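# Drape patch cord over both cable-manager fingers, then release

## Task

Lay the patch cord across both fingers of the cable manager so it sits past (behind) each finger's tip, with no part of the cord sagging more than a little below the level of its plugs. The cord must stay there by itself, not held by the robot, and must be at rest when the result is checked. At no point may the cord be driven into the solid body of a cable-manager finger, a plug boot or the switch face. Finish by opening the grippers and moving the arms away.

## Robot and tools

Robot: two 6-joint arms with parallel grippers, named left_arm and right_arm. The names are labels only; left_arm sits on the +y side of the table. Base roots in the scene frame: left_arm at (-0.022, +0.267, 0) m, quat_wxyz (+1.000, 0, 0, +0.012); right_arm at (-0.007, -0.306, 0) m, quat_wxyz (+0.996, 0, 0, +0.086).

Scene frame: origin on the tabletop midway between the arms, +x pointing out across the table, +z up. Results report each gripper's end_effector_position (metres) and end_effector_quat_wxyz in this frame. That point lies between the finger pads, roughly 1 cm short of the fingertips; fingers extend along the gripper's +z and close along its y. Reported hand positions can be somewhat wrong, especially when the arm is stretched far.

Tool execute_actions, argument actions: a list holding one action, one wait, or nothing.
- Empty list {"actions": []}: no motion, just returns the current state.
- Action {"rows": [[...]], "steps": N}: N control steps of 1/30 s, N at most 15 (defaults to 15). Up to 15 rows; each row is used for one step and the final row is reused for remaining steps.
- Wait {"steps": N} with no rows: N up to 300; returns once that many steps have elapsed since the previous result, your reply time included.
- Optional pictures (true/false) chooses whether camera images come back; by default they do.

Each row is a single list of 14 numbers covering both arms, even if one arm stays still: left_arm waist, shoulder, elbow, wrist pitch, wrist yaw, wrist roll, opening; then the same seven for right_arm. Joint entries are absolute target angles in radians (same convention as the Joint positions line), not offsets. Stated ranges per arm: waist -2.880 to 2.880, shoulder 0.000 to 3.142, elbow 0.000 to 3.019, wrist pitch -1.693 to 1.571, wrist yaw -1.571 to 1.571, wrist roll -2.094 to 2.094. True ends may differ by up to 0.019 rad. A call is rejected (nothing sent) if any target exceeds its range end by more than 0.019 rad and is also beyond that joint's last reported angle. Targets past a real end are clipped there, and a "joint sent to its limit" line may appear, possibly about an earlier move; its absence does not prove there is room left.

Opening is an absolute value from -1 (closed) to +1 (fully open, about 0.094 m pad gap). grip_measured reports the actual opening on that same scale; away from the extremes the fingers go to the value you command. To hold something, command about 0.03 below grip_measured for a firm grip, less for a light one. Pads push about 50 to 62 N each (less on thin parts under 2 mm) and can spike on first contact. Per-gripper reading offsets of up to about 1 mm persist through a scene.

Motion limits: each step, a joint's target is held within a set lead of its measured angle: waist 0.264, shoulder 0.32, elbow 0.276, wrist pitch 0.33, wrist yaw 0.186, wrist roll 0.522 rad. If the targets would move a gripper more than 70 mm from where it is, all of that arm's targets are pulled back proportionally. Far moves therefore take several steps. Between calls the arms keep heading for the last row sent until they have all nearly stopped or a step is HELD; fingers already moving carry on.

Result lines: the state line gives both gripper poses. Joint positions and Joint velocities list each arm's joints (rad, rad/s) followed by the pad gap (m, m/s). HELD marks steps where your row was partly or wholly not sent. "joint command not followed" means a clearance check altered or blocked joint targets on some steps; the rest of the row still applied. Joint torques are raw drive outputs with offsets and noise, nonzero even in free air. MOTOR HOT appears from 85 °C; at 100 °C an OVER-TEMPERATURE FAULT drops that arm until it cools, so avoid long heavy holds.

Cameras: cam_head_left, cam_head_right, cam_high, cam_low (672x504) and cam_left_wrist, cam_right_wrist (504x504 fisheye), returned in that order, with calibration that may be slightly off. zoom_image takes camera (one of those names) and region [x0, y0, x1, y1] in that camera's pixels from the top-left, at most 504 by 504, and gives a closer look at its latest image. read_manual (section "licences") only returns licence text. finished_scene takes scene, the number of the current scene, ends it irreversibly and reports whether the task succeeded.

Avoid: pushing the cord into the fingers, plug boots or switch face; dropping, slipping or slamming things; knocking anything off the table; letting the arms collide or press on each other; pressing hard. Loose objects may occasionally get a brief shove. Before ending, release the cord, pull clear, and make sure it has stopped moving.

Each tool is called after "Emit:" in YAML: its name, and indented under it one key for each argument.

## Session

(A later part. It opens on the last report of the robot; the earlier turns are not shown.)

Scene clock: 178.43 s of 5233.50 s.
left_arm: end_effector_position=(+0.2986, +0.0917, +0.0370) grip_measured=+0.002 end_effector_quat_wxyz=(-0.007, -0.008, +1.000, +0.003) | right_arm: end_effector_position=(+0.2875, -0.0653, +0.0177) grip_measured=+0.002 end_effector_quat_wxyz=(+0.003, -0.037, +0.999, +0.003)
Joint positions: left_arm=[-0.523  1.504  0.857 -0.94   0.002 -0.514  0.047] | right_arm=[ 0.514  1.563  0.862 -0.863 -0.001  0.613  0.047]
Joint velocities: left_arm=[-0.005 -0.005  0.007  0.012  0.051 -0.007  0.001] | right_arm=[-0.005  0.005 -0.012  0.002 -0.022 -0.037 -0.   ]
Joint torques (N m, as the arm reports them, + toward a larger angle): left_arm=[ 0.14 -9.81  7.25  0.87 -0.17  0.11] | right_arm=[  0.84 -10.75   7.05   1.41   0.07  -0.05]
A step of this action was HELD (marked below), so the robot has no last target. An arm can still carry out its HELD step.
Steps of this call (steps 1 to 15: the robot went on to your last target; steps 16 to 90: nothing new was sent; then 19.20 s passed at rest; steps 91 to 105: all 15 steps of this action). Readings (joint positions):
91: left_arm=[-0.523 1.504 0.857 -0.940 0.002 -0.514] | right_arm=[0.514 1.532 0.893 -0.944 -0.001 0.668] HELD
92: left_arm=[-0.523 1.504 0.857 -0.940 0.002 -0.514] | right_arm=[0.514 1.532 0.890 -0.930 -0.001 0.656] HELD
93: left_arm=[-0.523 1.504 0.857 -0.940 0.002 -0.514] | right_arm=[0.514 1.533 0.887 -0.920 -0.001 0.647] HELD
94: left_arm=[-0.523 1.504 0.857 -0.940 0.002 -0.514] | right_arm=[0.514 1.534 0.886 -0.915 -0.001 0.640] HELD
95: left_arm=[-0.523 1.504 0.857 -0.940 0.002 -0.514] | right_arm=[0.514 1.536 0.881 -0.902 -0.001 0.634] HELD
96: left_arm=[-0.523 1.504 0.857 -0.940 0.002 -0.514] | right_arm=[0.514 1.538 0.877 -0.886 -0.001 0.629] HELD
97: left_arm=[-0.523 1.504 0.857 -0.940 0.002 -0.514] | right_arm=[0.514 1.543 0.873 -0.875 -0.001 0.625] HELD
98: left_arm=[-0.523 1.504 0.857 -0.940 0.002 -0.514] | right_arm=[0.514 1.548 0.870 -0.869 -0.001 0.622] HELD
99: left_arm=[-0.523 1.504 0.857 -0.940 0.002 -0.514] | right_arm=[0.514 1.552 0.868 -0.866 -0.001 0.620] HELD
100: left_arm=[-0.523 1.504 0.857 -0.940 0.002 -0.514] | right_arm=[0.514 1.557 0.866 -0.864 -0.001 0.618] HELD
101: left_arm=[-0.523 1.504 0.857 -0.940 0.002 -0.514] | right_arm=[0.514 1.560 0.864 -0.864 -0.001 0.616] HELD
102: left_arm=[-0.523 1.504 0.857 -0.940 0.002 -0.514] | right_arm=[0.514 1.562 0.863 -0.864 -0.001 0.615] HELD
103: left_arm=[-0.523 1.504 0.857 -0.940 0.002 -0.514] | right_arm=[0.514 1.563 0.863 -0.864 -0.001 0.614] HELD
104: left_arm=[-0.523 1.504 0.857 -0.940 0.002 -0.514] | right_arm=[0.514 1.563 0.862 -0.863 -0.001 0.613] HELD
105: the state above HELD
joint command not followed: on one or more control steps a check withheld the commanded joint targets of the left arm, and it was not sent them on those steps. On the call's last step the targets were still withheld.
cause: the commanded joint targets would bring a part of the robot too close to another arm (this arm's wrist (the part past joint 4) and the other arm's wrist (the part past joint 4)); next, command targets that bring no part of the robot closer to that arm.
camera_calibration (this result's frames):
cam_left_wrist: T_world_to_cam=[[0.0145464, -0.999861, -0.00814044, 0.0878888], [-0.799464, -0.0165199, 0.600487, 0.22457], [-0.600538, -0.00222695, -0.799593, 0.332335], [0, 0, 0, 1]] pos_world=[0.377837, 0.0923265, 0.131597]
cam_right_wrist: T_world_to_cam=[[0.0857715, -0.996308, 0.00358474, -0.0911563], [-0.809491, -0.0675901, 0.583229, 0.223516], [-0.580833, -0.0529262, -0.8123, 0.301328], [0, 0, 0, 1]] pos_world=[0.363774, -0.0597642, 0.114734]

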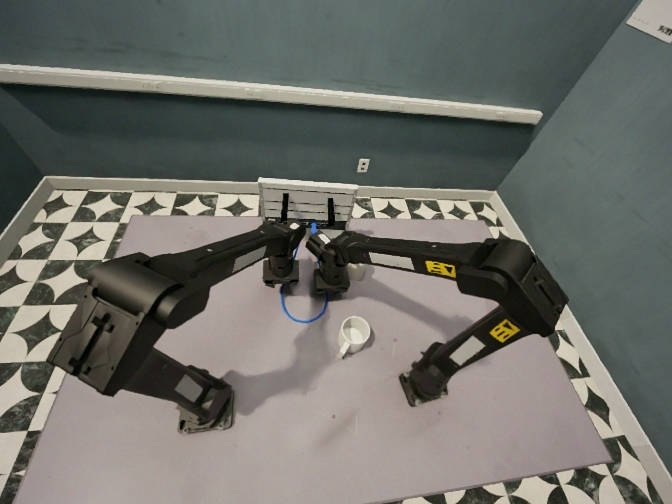

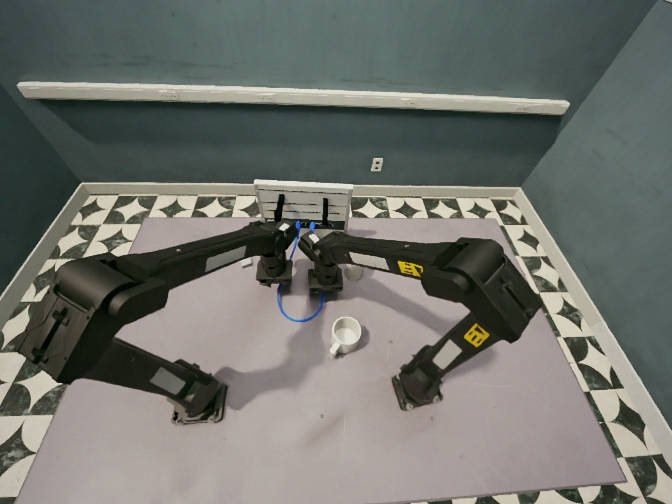

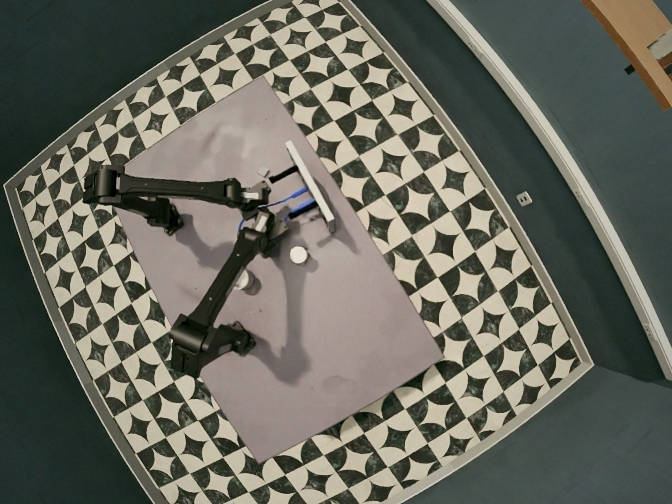

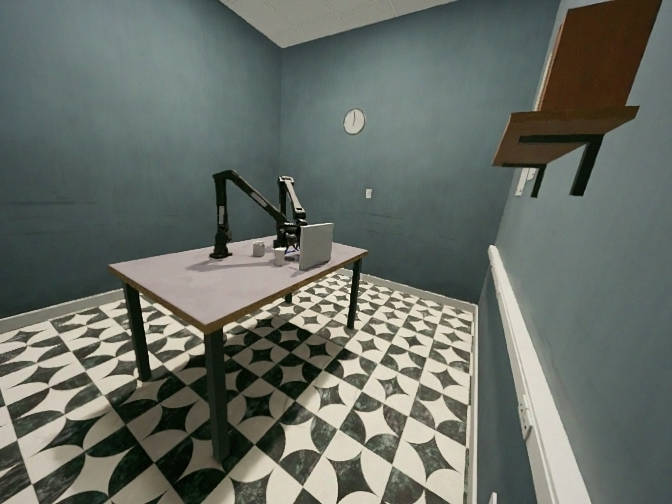

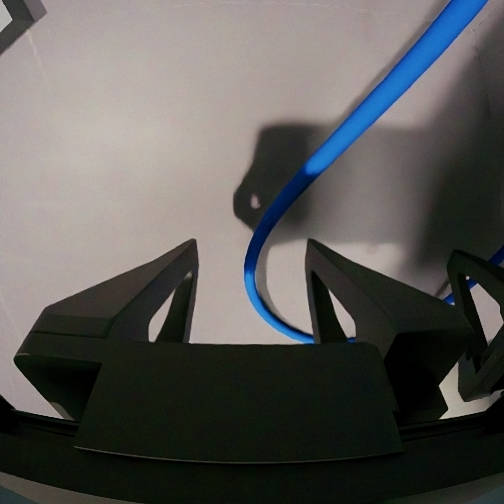

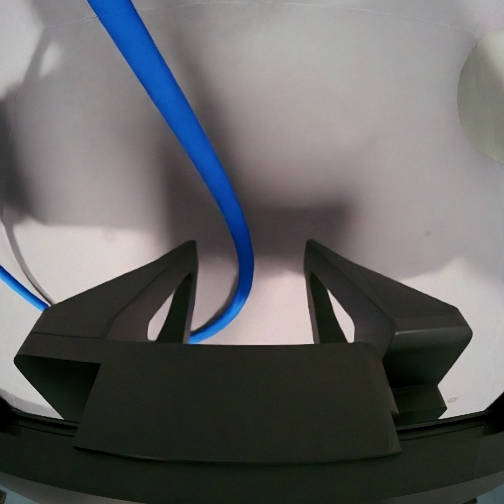

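Emit:
execute_actions:
  actions:
    - {"rows":[[-0.523,1.504,0.857,-0.94,0,-0.514,0,0.514,1.59,0.862,-0.85,0,0.613,0]],"steps":12}
  pictures: false

Emit:
execute_actions:
  actions:
    - {"rows":[[-0.523,1.504,0.857,-0.94,0,-0.514,0,0.514,1.59,0.862,-0.85,0,0.613,-0.92]],"steps":15}

Scene clock: 186.53 s of 5233.50 s.
left_arm: end_effector_position=(+0.2986, +0.0917, +0.0370) grip_measured=+0.002 end_effector_quat_wxyz=(-0.007, -0.008, +1.000, +0.003) | right_arm: end_effector_position=(+0.2864, -0.0662, +0.0125) grip_measured=+0.002 end_effector_quat_wxyz=(-0.003, -0.038, +0.999, -0.001)
Joint positions: left_arm=[-0.523  1.504  0.857 -0.94   0.002 -0.514  0.047] | right_arm=[ 0.514  1.577  0.862 -0.862 -0.001  0.61   0.047]
Joint velocities: left_arm=[-0.005  0.015  0.002 -0.007  0.007  0.022 -0.   ] | right_arm=[-0.005  0.005 -0.007 -0.002 -0.037  0.022  0.   ]
Joint torques (N m, as the arm reports them, + toward a larger angle): left_arm=[-0.16 -9.9   7.45  0.33 -0.19  0.02] | right_arm=[  0.61 -11.69   7.63   1.31   0.02   0.08]
Steps of this call (steps 1 to 90: nothing new was sent; then 4.70 s passed at rest; steps 91 to 102: all 12 steps of this action). Readings (joint positions):
91: left_arm=[-0.523 1.504 0.857 -0.940 0.002 -0.514] | right_arm=[0.514 1.563 0.862 -0.862 -0.001 0.610]
92: left_arm=[-0.523 1.504 0.857 -0.940 0.002 -0.514] | right_arm=[0.514 1.565 0.862 -0.862 -0.001 0.610]
94: left_arm=[-0.523 1.504 0.857 -0.940 0.002 -0.514] | right_arm=[0.514 1.570 0.862 -0.862 -0.001 0.610]
98: left_arm=[-0.523 1.504 0.857 -0.940 0.002 -0.514] | right_arm=[0.514 1.577 0.862 -0.862 -0.001 0.610]
102: the state above

Scene clock: 187.03 s of 5233.50 s.
left_arm: end_effector_position=(+0.2986, +0.0917, +0.0370) grip_measured=+0.002 end_effector_quat_wxyz=(-0.007, -0.008, +1.000, +0.003) | right_arm: end_effector_position=(+0.2864, -0.0662, +0.0125) grip_measured=-0.904 end_effector_quat_wxyz=(-0.003, -0.038, +0.999, -0.001)
Joint positions: left_arm=[-0.523  1.504  0.857 -0.94   0.002 -0.514  0.047] | right_arm=[ 0.514  1.577  0.862 -0.862 -0.001  0.61   0.005]
Joint velocities: left_arm=[-0.015  0.005  0.007 -0.027 -0.051  0.022 -0.001] | right_arm=[ 0.005 -0.005 -0.017  0.007  0.022 -0.022 -0.   ]
Joint torques (N m, as the arm reports them, + toward a larger angle): left_arm=[ -0.18 -10.09   7.44   0.33  -0.17   0.02] | right_arm=[  1.08 -10.19   7.72   1.11   0.06   0.11]
Steps of this call (steps 1 to 15: all 15 steps of this action). Readings (joint positions):
1: left_arm=[-0.523 1.504 0.857 -0.940 0.002 -0.514] | right_arm=[0.514 1.577 0.862 -0.862 -0.001 0.610]
2: left_arm=[-0.523 1.504 0.857 -0.940 0.002 -0.514] | right_arm=[0.514 1.577 0.862 -0.862 -0.001 0.610]
4: left_arm=[-0.523 1.504 0.857 -0.940 0.002 -0.514] | right_arm=[0.514 1.577 0.862 -0.862 -0.001 0.610]
8: left_arm=[-0.523 1.504 0.857 -0.940 0.002 -0.514] | right_arm=[0.514 1.577 0.862 -0.862 -0.001 0.610]
15: the state above
camera_calibration (this result's frames):
cam_left_wrist: T_world_to_cam=[[0.0145464, -0.999861, -0.00814044, 0.0878888], [-0.799464, -0.0165199, 0.600487, 0.22457], [-0.600538, -0.00222695, -0.799593, 0.332335], [0, 0, 0, 1]] pos_world=[0.377837, 0.0923265, 0.131597]
cam_right_wrist: T_world_to_cam=[[0.0885075, -0.996014, 0.01111, -0.0927822], [-0.803245, -0.064773, 0.592117, 0.223897], [-0.589037, -0.0613309, -0.805775, 0.298153], [0, 0, 0, 1]] pos_world=[0.363679, -0.0596239, 0.108702]

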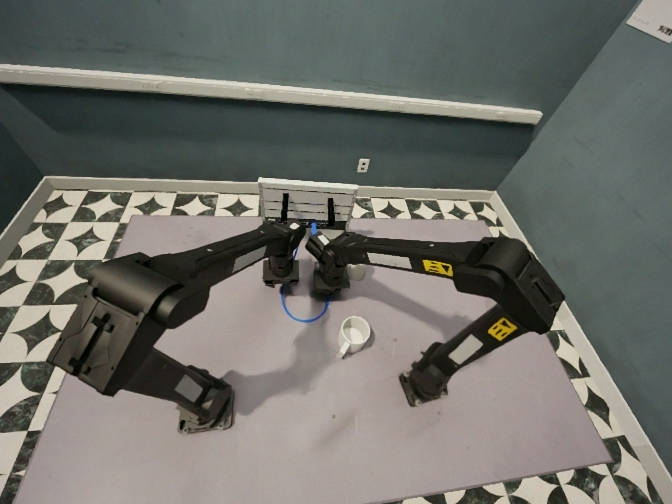

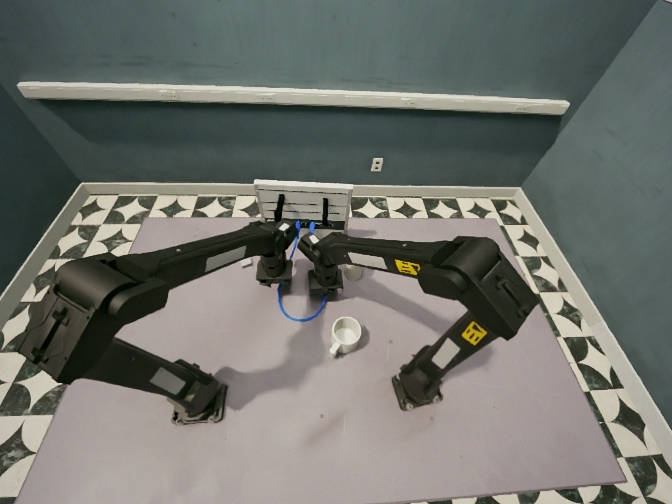

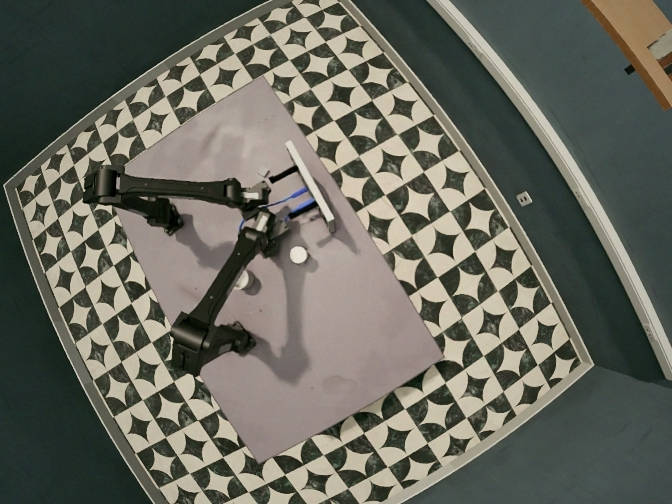

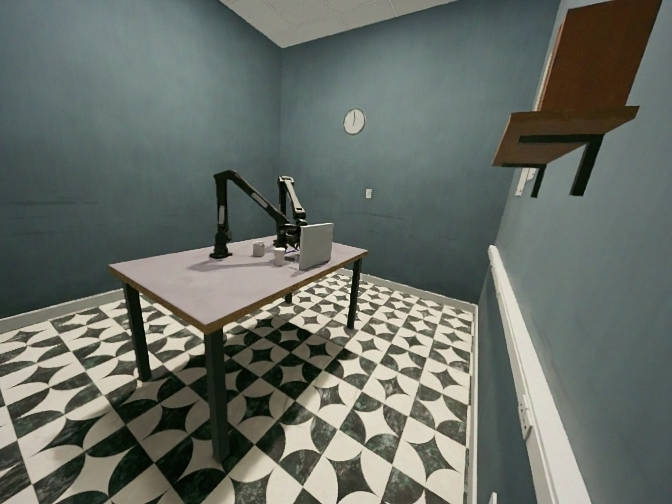

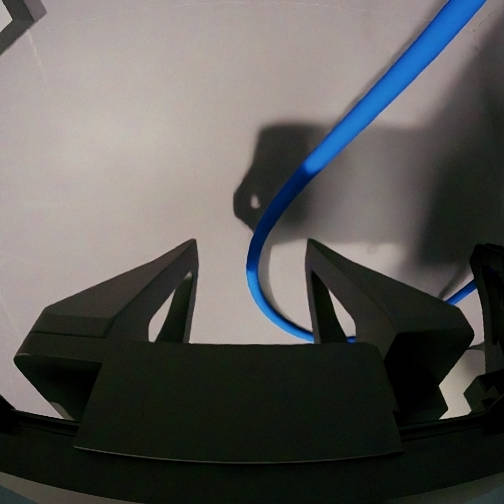

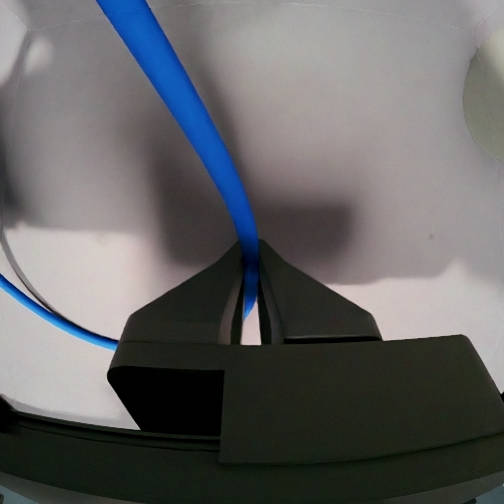

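Emit:
execute_actions:
  actions:
    - {"rows":[[-0.523,1.53,0.835,-0.88,0,-0.514,0,0.514,1.577,0.862,-0.862,0,0.613,-0.935],[-0.523,1.53,0.835,-0.88,0,-0.514,0,0.514,1.577,0.862,-0.862,0,0.613,-0.935],[-0.523,1.53,0.835,-0.88,0,-0.514,0,0.514,1.577,0.862,-0.862,0,0.613,-0.935],[-0.523,1.53,0.835,-0.88,0,-0.514,0,0.514,1.577,0.862,-0.862,0,0.613,-0.935],[-0.523,1.552,0.813,-0.838,0,-0.514,0,0.514,1.577,0.862,-0.862,0,0.613,-0.935]],"steps":15}

Scene clock: 197.83 s of 5233.50 s.
left_arm: end_effector_position=(+0.2959, +0.0931, +0.0105) grip_measured=+0.002 end_effector_quat_wxyz=(-0.006, -0.008, +1.000, +0.002) | right_arm: end_effector_position=(+0.2864, -0.0662, +0.0125) grip_measured=-0.911 end_effector_quat_wxyz=(-0.003, -0.038, +0.999, -0.001)
Joint positions: left_arm=[-0.523  1.546  0.817 -0.853  0.002 -0.514  0.047] | right_arm=[ 0.514  1.577  0.862 -0.862 -0.001  0.61   0.004]
Joint velocities: left_arm=[-0.005 -0.015  0.017  0.017 -0.066  0.007  0.002] | right_arm=[-0.005 -0.005  0.017 -0.002 -0.007 -0.051 -0.001]
Joint torques (N m, as the arm reports them, + toward a larger angle): left_arm=[-0.22 -9.62  6.94  0.78 -0.18  0.02] | right_arm=[  1.04 -11.56   7.38   0.67   0.04   0.1 ]
Steps of this call (steps 1 to 15: the robot went on to your last target; steps 16 to 90: nothing new was sent; then 7.30 s passed at rest; steps 91 to 105: all 15 steps of this action). Readings (joint positions):
91: left_arm=[-0.523 1.504 0.855 -0.930 0.002 -0.514] | right_arm=[0.514 1.577 0.862 -0.862 -0.001 0.610]
92: left_arm=[-0.523 1.505 0.851 -0.916 0.002 -0.514] | right_arm=[0.514 1.577 0.862 -0.862 -0.001 0.610]
94: left_arm=[-0.523 1.510 0.847 -0.901 0.002 -0.514] | right_arm=[0.514 1.577 0.862 -0.862 -0.001 0.610]
98: left_arm=[-0.523 1.532 0.826 -0.859 0.002 -0.514] | right_arm=[0.514 1.577 0.862 -0.862 -0.001 0.610]
105: the state above
camera_calibration (this result's frames):
cam_left_wrist: T_world_to_cam=[[0.0145706, -0.999874, -0.00626652, 0.0891372], [-0.801471, -0.0154262, 0.597835, 0.238867], [-0.597857, -0.00368835, -0.801595, 0.308955], [0, 0, 0, 1]] pos_world=[0.374857, 0.0939503, 0.105412]
cam_right_wrist: T_world_to_cam=[[0.0885075, -0.996014, 0.01111, -0.0927822], [-0.803245, -0.064773, 0.592117, 0.223897], [-0.589037, -0.0613309, -0.805775, 0.298153], [0, 0, 0, 1]] pos_world=[0.363679, -0.0596239, 0.108702]

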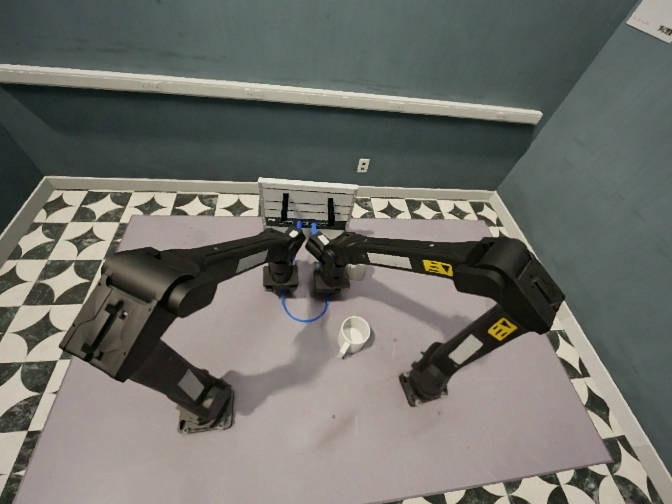

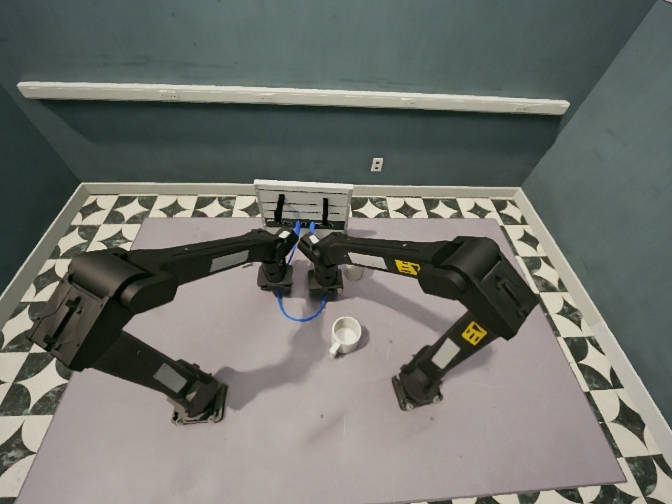

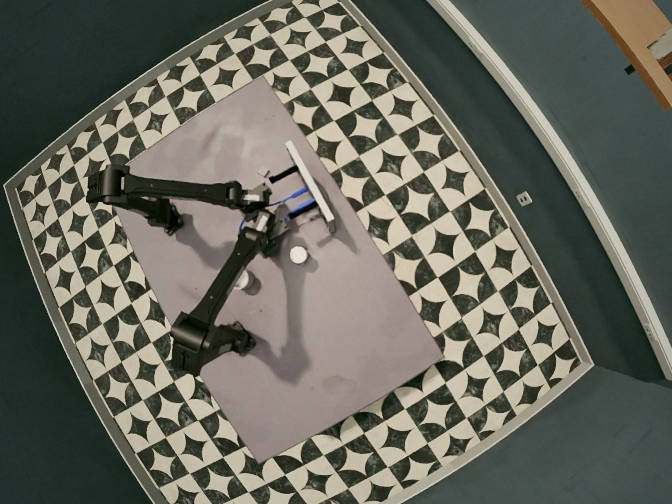

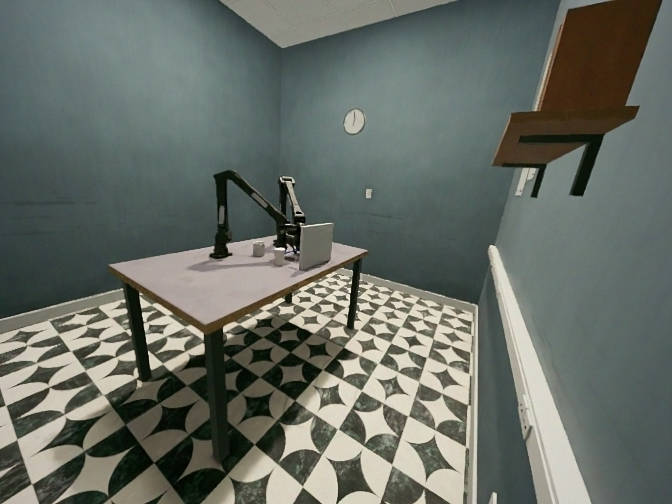

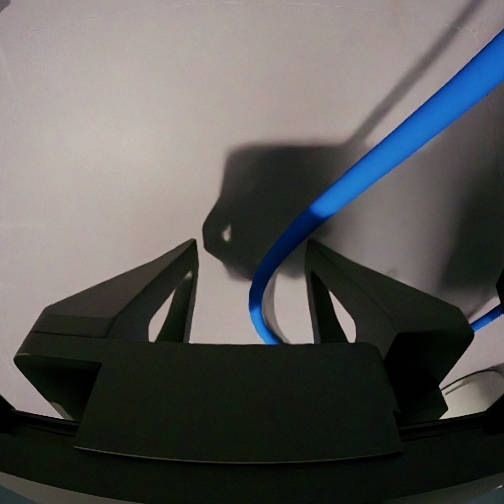

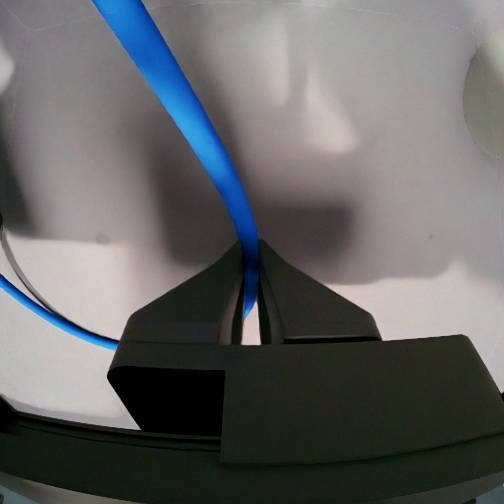

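Emit:
execute_actions:
  actions:
    - {"rows":[[-0.523,1.546,0.817,-0.853,0,-0.514,-0.935,0.514,1.577,0.862,-0.862,0,0.613,-0.935]],"steps":15}

Scene clock: 204.90 s of 5233.50 s.
left_arm: end_effector_position=(+0.2960, +0.0931, +0.0105) grip_measured=-0.911 end_effector_quat_wxyz=(-0.005, -0.008, +1.000, +0.002) | right_arm: end_effector_position=(+0.2864, -0.0662, +0.0125) grip_measured=-0.911 end_effector_quat_wxyz=(-0.003, -0.038, +0.999, -0.001)
Joint positions: left_arm=[-0.523  1.546  0.817 -0.853  0.002 -0.514  0.004] | right_arm=[ 0.514  1.577  0.862 -0.862 -0.001  0.61   0.004]
Joint velocities: left_arm=[-0.005 -0.015 -0.007  0.002 -0.037  0.037 -0.001] | right_arm=[-0.005 -0.015 -0.042  0.002 -0.037 -0.007 -0.001]
Joint torques (N m, as the arm reports them, + toward a larger angle): left_arm=[ -0.19 -10.45   7.05   0.37  -0.18   0.04] | right_arm=[  0.69 -11.75   7.53   0.74   0.04   0.07]
Steps of this call (steps 1 to 15: the robot went on to your last target; steps 16 to 90: nothing new was sent; then 3.57 s passed at rest; steps 91 to 105: all 15 steps of this action). Readings (joint positions):
91: left_arm=[-0.523 1.546 0.817 -0.853 0.002 -0.514] | right_arm=[0.514 1.577 0.862 -0.862 -0.001 0.610]
92: left_arm=[-0.523 1.546 0.817 -0.853 0.002 -0.514] | right_arm=[0.514 1.577 0.862 -0.862 -0.001 0.610]
94: left_arm=[-0.523 1.546 0.817 -0.853 0.002 -0.514] | right_arm=[0.514 1.577 0.862 -0.862 -0.001 0.610]
98: left_arm=[-0.523 1.546 0.817 -0.853 0.002 -0.514] | right_arm=[0.514 1.577 0.862 -0.862 -0.001 0.610]
105: the state above
camera_calibration (this result's frames):
cam_left_wrist: T_world_to_cam=[[0.0145726, -0.999875, -0.00607912, 0.0890886], [-0.801671, -0.0153171, 0.597569, 0.238985], [-0.597588, -0.00383469, -0.801794, 0.308939], [0, 0, 0, 1]] pos_world=[0.374908, 0.0939227, 0.105437]
cam_right_wrist: T_world_to_cam=[[0.0885075, -0.996014, 0.01111, -0.0927822], [-0.803245, -0.064773, 0.592117, 0.223897], [-0.589037, -0.0613309, -0.805775, 0.298153], [0, 0, 0, 1]] pos_world=[0.363679, -0.0596239, 0.108702]

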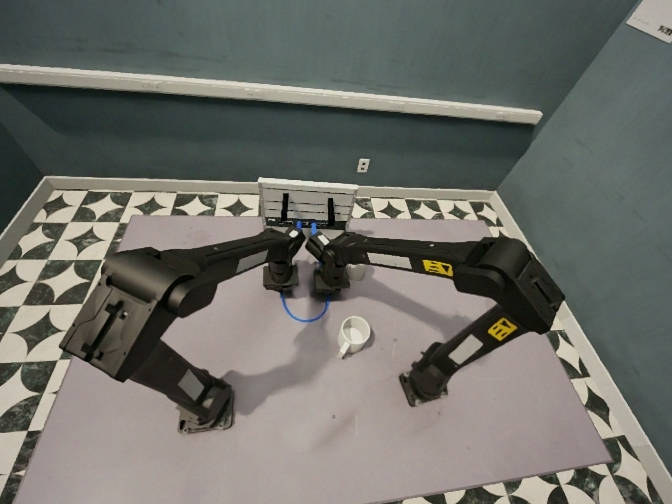

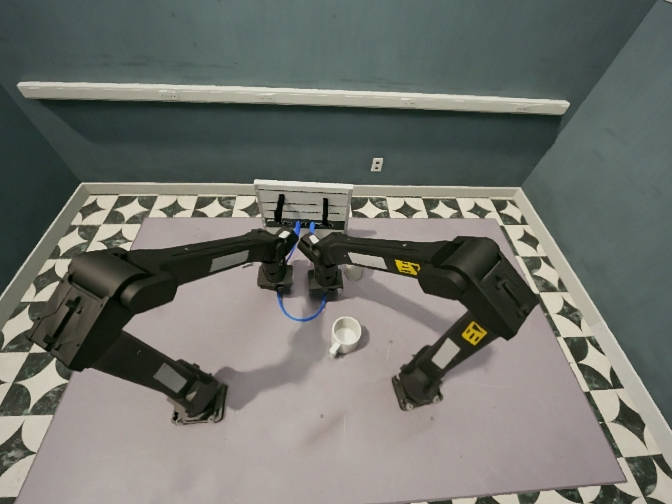

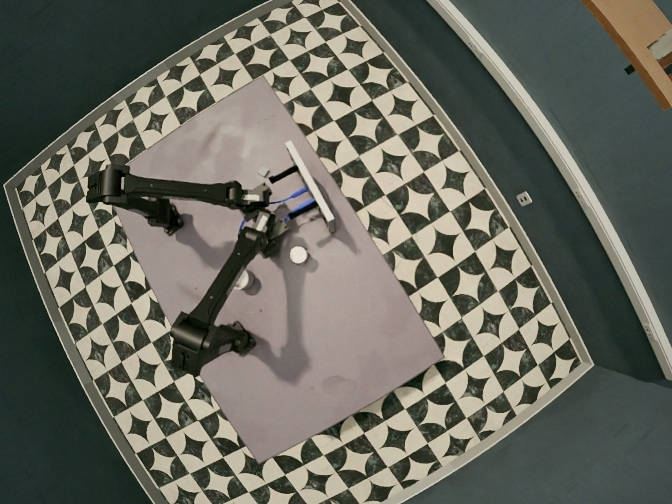

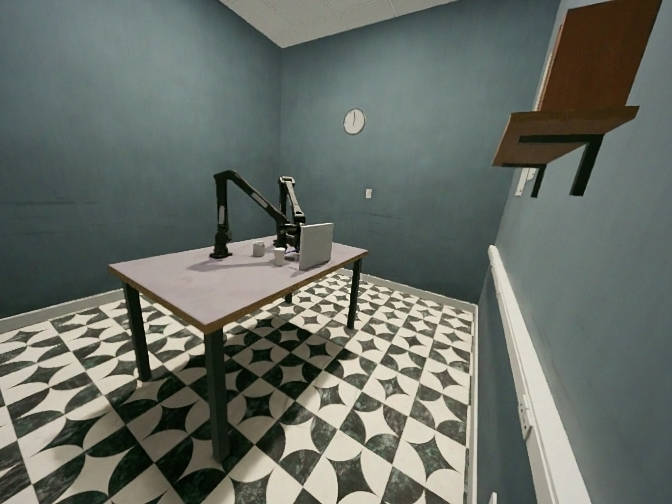

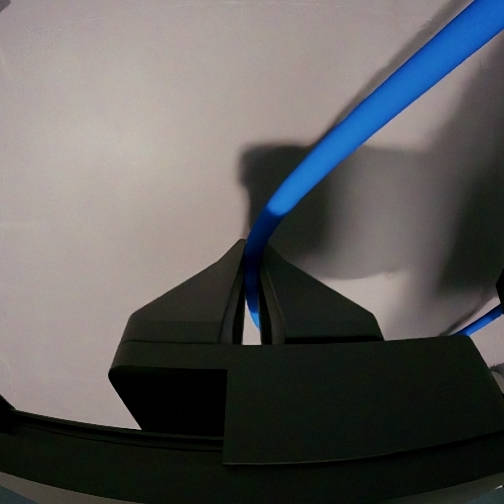

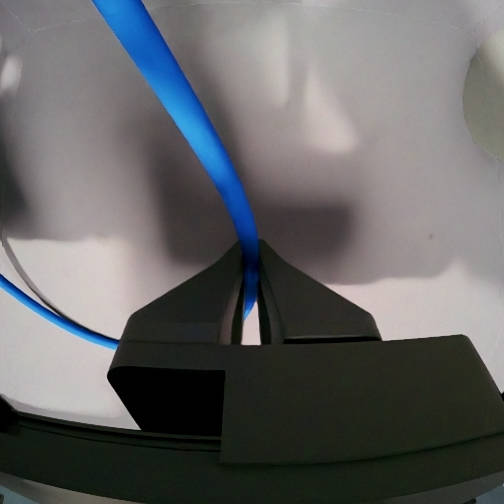

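Emit:
execute_actions:
  actions:
    - {"rows":[[-0.505,1.517,0.885,-0.94,0,-0.66,-0.935,0.475,1.546,0.925,-0.95,0,0.77,-0.935]],"steps":8}
  pictures: false

Emit:
execute_actions:
  actions:
    - {"rows":[[-0.486,1.487,0.947,-1.03,0,-0.81,-0.935,0.437,1.515,0.98,-1.035,0,0.93,-0.935]],"steps":8}
  pictures: false

Emit:
execute_actions:
  actions:
    - {"rows":[[-0.467,1.458,1.009,-1.12,0,-0.963,-0.935,0.398,1.485,1.038,-1.122,0,1.09,-0.935]],"steps":8}
  pictures: false

Emit:
execute_actions:
  actions:
    - {"rows":[[-0.444,1.475,1.12,-1.215,0,-1.167,-0.935,0.364,1.495,1.141,-1.215,0,1.28,-0.935]],"steps":8}
  pictures: false

Emit:
execute_actions:
  actions:
    - {"rows":[[-0.422,1.492,1.231,-1.31,0,-1.37,-0.935,0.33,1.505,1.245,-1.31,0,1.475,-0.935]],"steps":8}
  pictures: false

Emit:
execute_actions:
  actions:
    - {"rows":[[-0.399,1.51,1.342,-1.403,0,-1.575,-0.935,0.297,1.515,1.348,-1.403,0,1.669,-0.935]],"steps":15}

Scene clock: 236.13 s of 5233.50 s.
left_arm: end_effector_position=(+0.2969, +0.0943, +0.0291) grip_measured=-0.911 end_effector_quat_wxyz=(-0.011, -0.066, +0.998, +0.006) | right_arm: end_effector_position=(+0.2897, -0.0829, +0.0227) grip_measured=-0.911 end_effector_quat_wxyz=(-0.017, +0.044, +0.999, -0.014)
Joint positions: left_arm=[-0.519  1.518  0.847 -0.926  0.002 -0.626  0.004] | right_arm=[ 0.474  1.562  0.878 -0.931  0.     0.734  0.004]
Joint velocities: left_arm=[-0.005 -0.044 -0.002 -0.051  0.022 -0.212 -0.   ] | right_arm=[-0.015 -0.005  0.007 -0.012 -0.095  0.212 -0.001]
Joint torques (N m, as the arm reports them, + toward a larger angle): left_arm=[ 0.2  -9.53 10.64 -0.02 -0.18 -0.04] | right_arm=[  1.19 -12.15  11.9   -0.05   0.01   0.08]
Steps of this call (steps 1 to 15: the robot went on to your last target; steps 16 to 90: nothing new was sent; then 27.97 s passed at rest; steps 91 to 98: all 8 steps of this action). Readings (joint positions):
91: left_arm=[-0.523 1.545 0.821 -0.869 0.002 -0.537] | right_arm=[0.512 1.577 0.865 -0.876 -0.001 0.635]
92: left_arm=[-0.523 1.543 0.829 -0.890 0.002 -0.559] | right_arm=[0.507 1.576 0.870 -0.895 0.000 0.659]
94: left_arm=[-0.521 1.534 0.842 -0.913 0.002 -0.592] | right_arm=[0.490 1.571 0.878 -0.917 0.000 0.695]
98: the state above

Scene clock: 236.40 s of 5233.50 s.
left_arm: end_effector_position=(+0.3087, +0.0976, +0.0581) grip_measured=-0.911 end_effector_quat_wxyz=(-0.011, -0.149, +0.989, +0.007) | right_arm: end_effector_position=(+0.3028, -0.0905, +0.0505) grip_measured=-0.911 end_effector_quat_wxyz=(-0.017, +0.139, +0.990, -0.016)
Joint positions: left_arm=[-0.496  1.489  0.908 -1.016  0.002 -0.77   0.004] | right_arm=[ 0.437  1.528  0.928 -1.017 -0.     0.887  0.004]
Joint velocities: left_arm=[ 0.005 -0.063  0.051 -0.022 -0.037 -0.168 -0.001] | right_arm=[-0.005 -0.112  0.002 -0.046  0.022  0.227 -0.   ]
Joint torques (N m, as the arm reports them, + toward a larger angle): left_arm=[ 0.49 -9.51 10.48 -0.01 -0.19  0.02] | right_arm=[  1.03 -12.51  12.74  -0.11   0.01   0.19]
Steps of this call (steps 1 to 8: all 8 steps of this action). Readings (joint positions):
1: left_arm=[-0.518 1.517 0.854 -0.948 0.002 -0.656] | right_arm=[0.472 1.561 0.884 -0.950 -0.000 0.765]
2: left_arm=[-0.515 1.516 0.865 -0.978 0.002 -0.685] | right_arm=[0.467 1.560 0.894 -0.976 -0.000 0.795]
4: left_arm=[-0.506 1.507 0.886 -1.006 0.002 -0.726] | right_arm=[0.453 1.551 0.914 -1.004 -0.000 0.840]
8: the state above

Scene clock: 236.67 s of 5233.50 s.
left_arm: end_effector_position=(+0.3176, +0.1009, +0.0891) grip_measured=-0.911 end_effector_quat_wxyz=(-0.010, -0.232, +0.973, +0.007) | right_arm: end_effector_position=(+0.3144, -0.1005, +0.0782) grip_measured=-0.911 end_effector_quat_wxyz=(-0.019, +0.236, +0.971, -0.019)
Joint positions: left_arm=[-0.478  1.459  0.969 -1.106  0.002 -0.922  0.004] | right_arm=[ 0.398  1.501  0.982 -1.105 -0.001  1.047  0.004]
Joint velocities: left_arm=[-0.015 -0.083  0.042 -0.007 -0.037 -0.154 -0.001] | right_arm=[-0.015 -0.093  0.056 -0.012 -0.007  0.198  0.   ]
Joint torques (N m, as the arm reports them, + toward a larger angle): left_arm=[ 0.41 -9.38 11.1  -0.2  -0.23 -0.09] | right_arm=[  1.2  -11.92  13.21  -0.11   0.08   0.13]
Steps of this call (steps 1 to 8: all 8 steps of this action). Readings (joint positions):
1: left_arm=[-0.495 1.486 0.917 -1.037 0.002 -0.801] | right_arm=[0.434 1.525 0.935 -1.037 -0.001 0.920]
2: left_arm=[-0.493 1.484 0.929 -1.067 0.002 -0.832] | right_arm=[0.429 1.523 0.944 -1.066 -0.001 0.953]
4: left_arm=[-0.486 1.476 0.949 -1.096 0.002 -0.876] | right_arm=[0.415 1.516 0.962 -1.095 -0.001 0.999]
8: the state above

Scene clock: 236.93 s of 5233.50 s.
left_arm: end_effector_position=(+0.3453, +0.0980, +0.1270) grip_measured=-0.911 end_effector_quat_wxyz=(-0.003, -0.336, +0.942, +0.001) | right_arm: end_effector_position=(+0.3425, -0.0982, +0.1162) grip_measured=-0.911 end_effector_quat_wxyz=(-0.010, +0.340, +0.940, -0.012)
Joint positions: left_arm=[-0.454  1.469  1.09  -1.197  0.002 -1.115  0.004] | right_arm=[ 0.365  1.502  1.095 -1.195 -0.001  1.23   0.004]
Joint velocities: left_arm=[ 0.015 -0.005  0.027 -0.022 -0.051 -0.286 -0.001] | right_arm=[-0.034 -0.005  0.066  0.007 -0.066  0.198  0.001]
Joint torques (N m, as the arm reports them, + toward a larger angle): left_arm=[ 0.34 -9.98 10.95 -0.22 -0.2  -0.1 ] | right_arm=[  0.68 -12.54  12.77  -0.16   0.09   0.15]
Steps of this call (steps 1 to 8: all 8 steps of this action). Readings (joint positions):
1: left_arm=[-0.477 1.459 0.983 -1.130 0.002 -0.962] | right_arm=[0.396 1.500 0.994 -1.127 -0.001 1.085]
2: left_arm=[-0.474 1.465 1.005 -1.163 0.002 -1.001] | right_arm=[0.392 1.502 1.012 -1.159 -0.001 1.122]
4: left_arm=[-0.465 1.469 1.049 -1.191 0.002 -1.057] | right_arm=[0.380 1.502 1.052 -1.189 -0.001 1.175]
8: the state above

Scene clock: 237.20 s of 5233.50 s.
left_arm: end_effector_position=(+0.3631, +0.0992, +0.1581) grip_measured=-0.911 end_effector_quat_wxyz=(-0.005, -0.437, +0.899, +0.004) | right_arm: end_effector_position=(+0.3615, -0.1032, +0.1488) grip_measured=-0.911 end_effector_quat_wxyz=(-0.010, +0.443, +0.896, -0.013)
Joint positions: left_arm=[-0.434  1.486  1.195 -1.292  0.002 -1.315  0.004] | right_arm=[ 0.332  1.508  1.193 -1.289 -0.001  1.422  0.004]
Joint velocities: left_arm=[ 0.015 -0.005  0.037  0.007  0.022 -0.256  0.   ] | right_arm=[-0.024  0.005  0.085 -0.017  0.022  0.227 -0.   ]
Joint torques (N m, as the arm reports them, + toward a larger angle): left_arm=[  0.44 -11.21  11.4   -0.44  -0.22  -0.02] | right_arm=[  1.17 -12.57  13.58  -0.26   0.12   0.16]
Steps of this call (steps 1 to 8: all 8 steps of this action). Readings (joint positions):
1: left_arm=[-0.453 1.471 1.102 -1.221 0.002 -1.157] | right_arm=[0.363 1.503 1.107 -1.217 -0.001 1.270]
2: left_arm=[-0.450 1.478 1.122 -1.256 0.002 -1.198] | right_arm=[0.359 1.507 1.123 -1.250 -0.001 1.309]
4: left_arm=[-0.443 1.486 1.160 -1.285 0.002 -1.255] | right_arm=[0.346 1.508 1.156 -1.282 -0.001 1.365]
8: the state above

Scene clock: 237.70 s of 5233.50 s.
left_arm: end_effector_position=(+0.3801, +0.0984, +0.1864) grip_measured=-0.911 end_effector_quat_wxyz=(-0.008, -0.546, +0.838, +0.006) | right_arm: end_effector_position=(+0.3789, -0.1069, +0.1825) grip_measured=-0.911 end_effector_quat_wxyz=(-0.009, +0.552, +0.834, -0.013)
Joint positions: left_arm=[-0.418  1.512  1.3   -1.378  0.007 -1.549  0.004] | right_arm=[ 0.304  1.517  1.295 -1.38  -0.004  1.645  0.004]
Joint velocities: left_arm=[-0.005 -0.015  0.002  0.002  0.007 -0.022  0.   ] | right_arm=[-0.005 -0.005 -0.007  0.032  0.007 -0.022 -0.   ]
Joint torques (N m, as the arm reports them, + toward a larger angle): left_arm=[  1.07 -12.19  12.01  -0.53  -0.39  -0.09] | right_arm=[ -0.05 -12.71  14.22  -0.53   0.18   0.18]
Steps of this call (steps 1 to 15: all 15 steps of this action). Readings (joint positions):
1: left_arm=[-0.432 1.489 1.208 -1.315 0.002 -1.358] | right_arm=[0.330 1.509 1.205 -1.311 -0.002 1.462]
2: left_arm=[-0.430 1.497 1.229 -1.348 0.002 -1.399] | right_arm=[0.326 1.514 1.223 -1.343 -0.002 1.501]
4: left_arm=[-0.424 1.507 1.271 -1.373 0.002 -1.457] | right_arm=[0.316 1.517 1.258 -1.371 -0.002 1.556]
8: left_arm=[-0.418 1.508 1.300 -1.375 0.006 -1.516] | right_arm=[0.304 1.517 1.295 -1.377 -0.002 1.613]
15: the state above
camera_calibration (this result's frames):
cam_left_wrist: T_world_to_cam=[[0.914193, -0.404688, -0.0218876, -0.303315], [-0.313502, -0.740364, 0.594624, 0.0877108], [-0.256842, -0.536739, -0.803706, 0.423459], [0, 0, 0, 1]] pos_world=[0.413548, 0.169477, 0.281543]
cam_right_wrist: T_world_to_cam=[[-0.914407, -0.402865, 0.0394905, 0.294788], [-0.304423, 0.748691, 0.588888, 0.0934746], [-0.266809, 0.526461, -0.807249, 0.428093], [0, 0, 0, 1]] pos_world=[0.412231, -0.176598, 0.27889]

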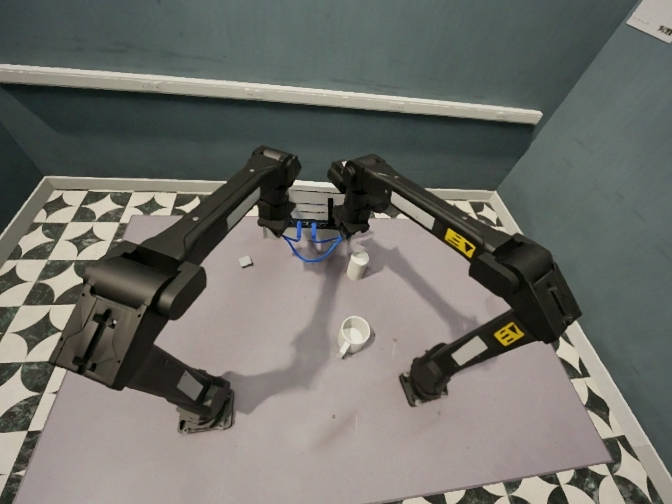

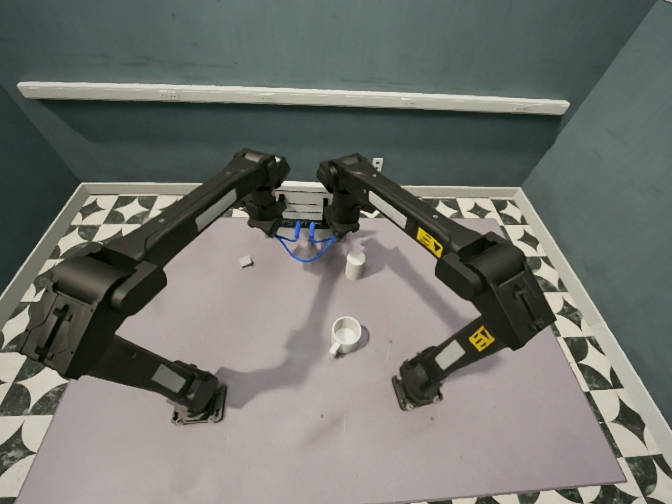

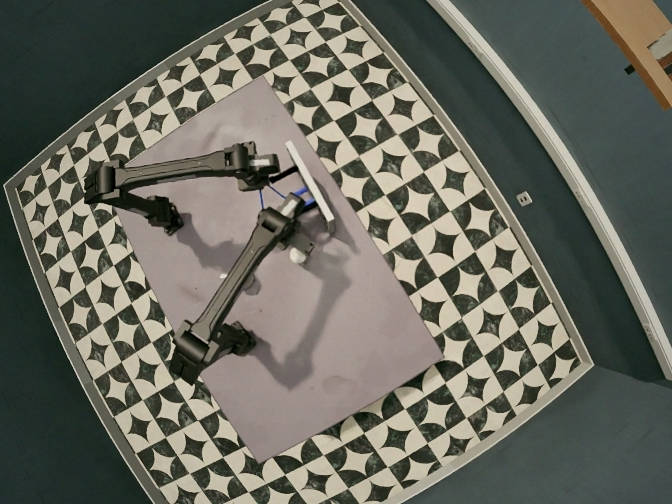

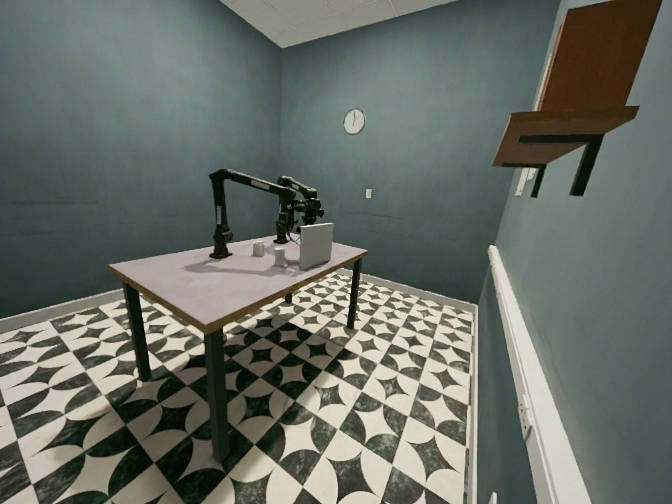

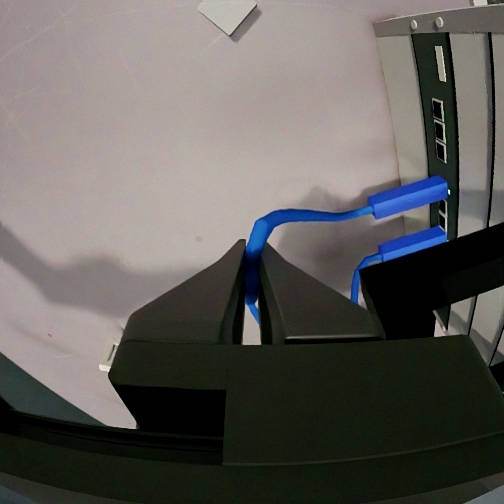

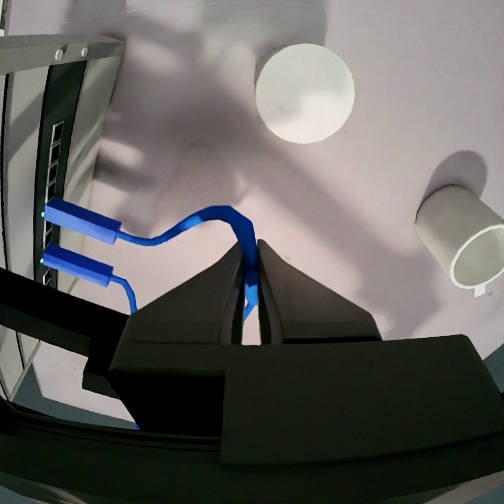

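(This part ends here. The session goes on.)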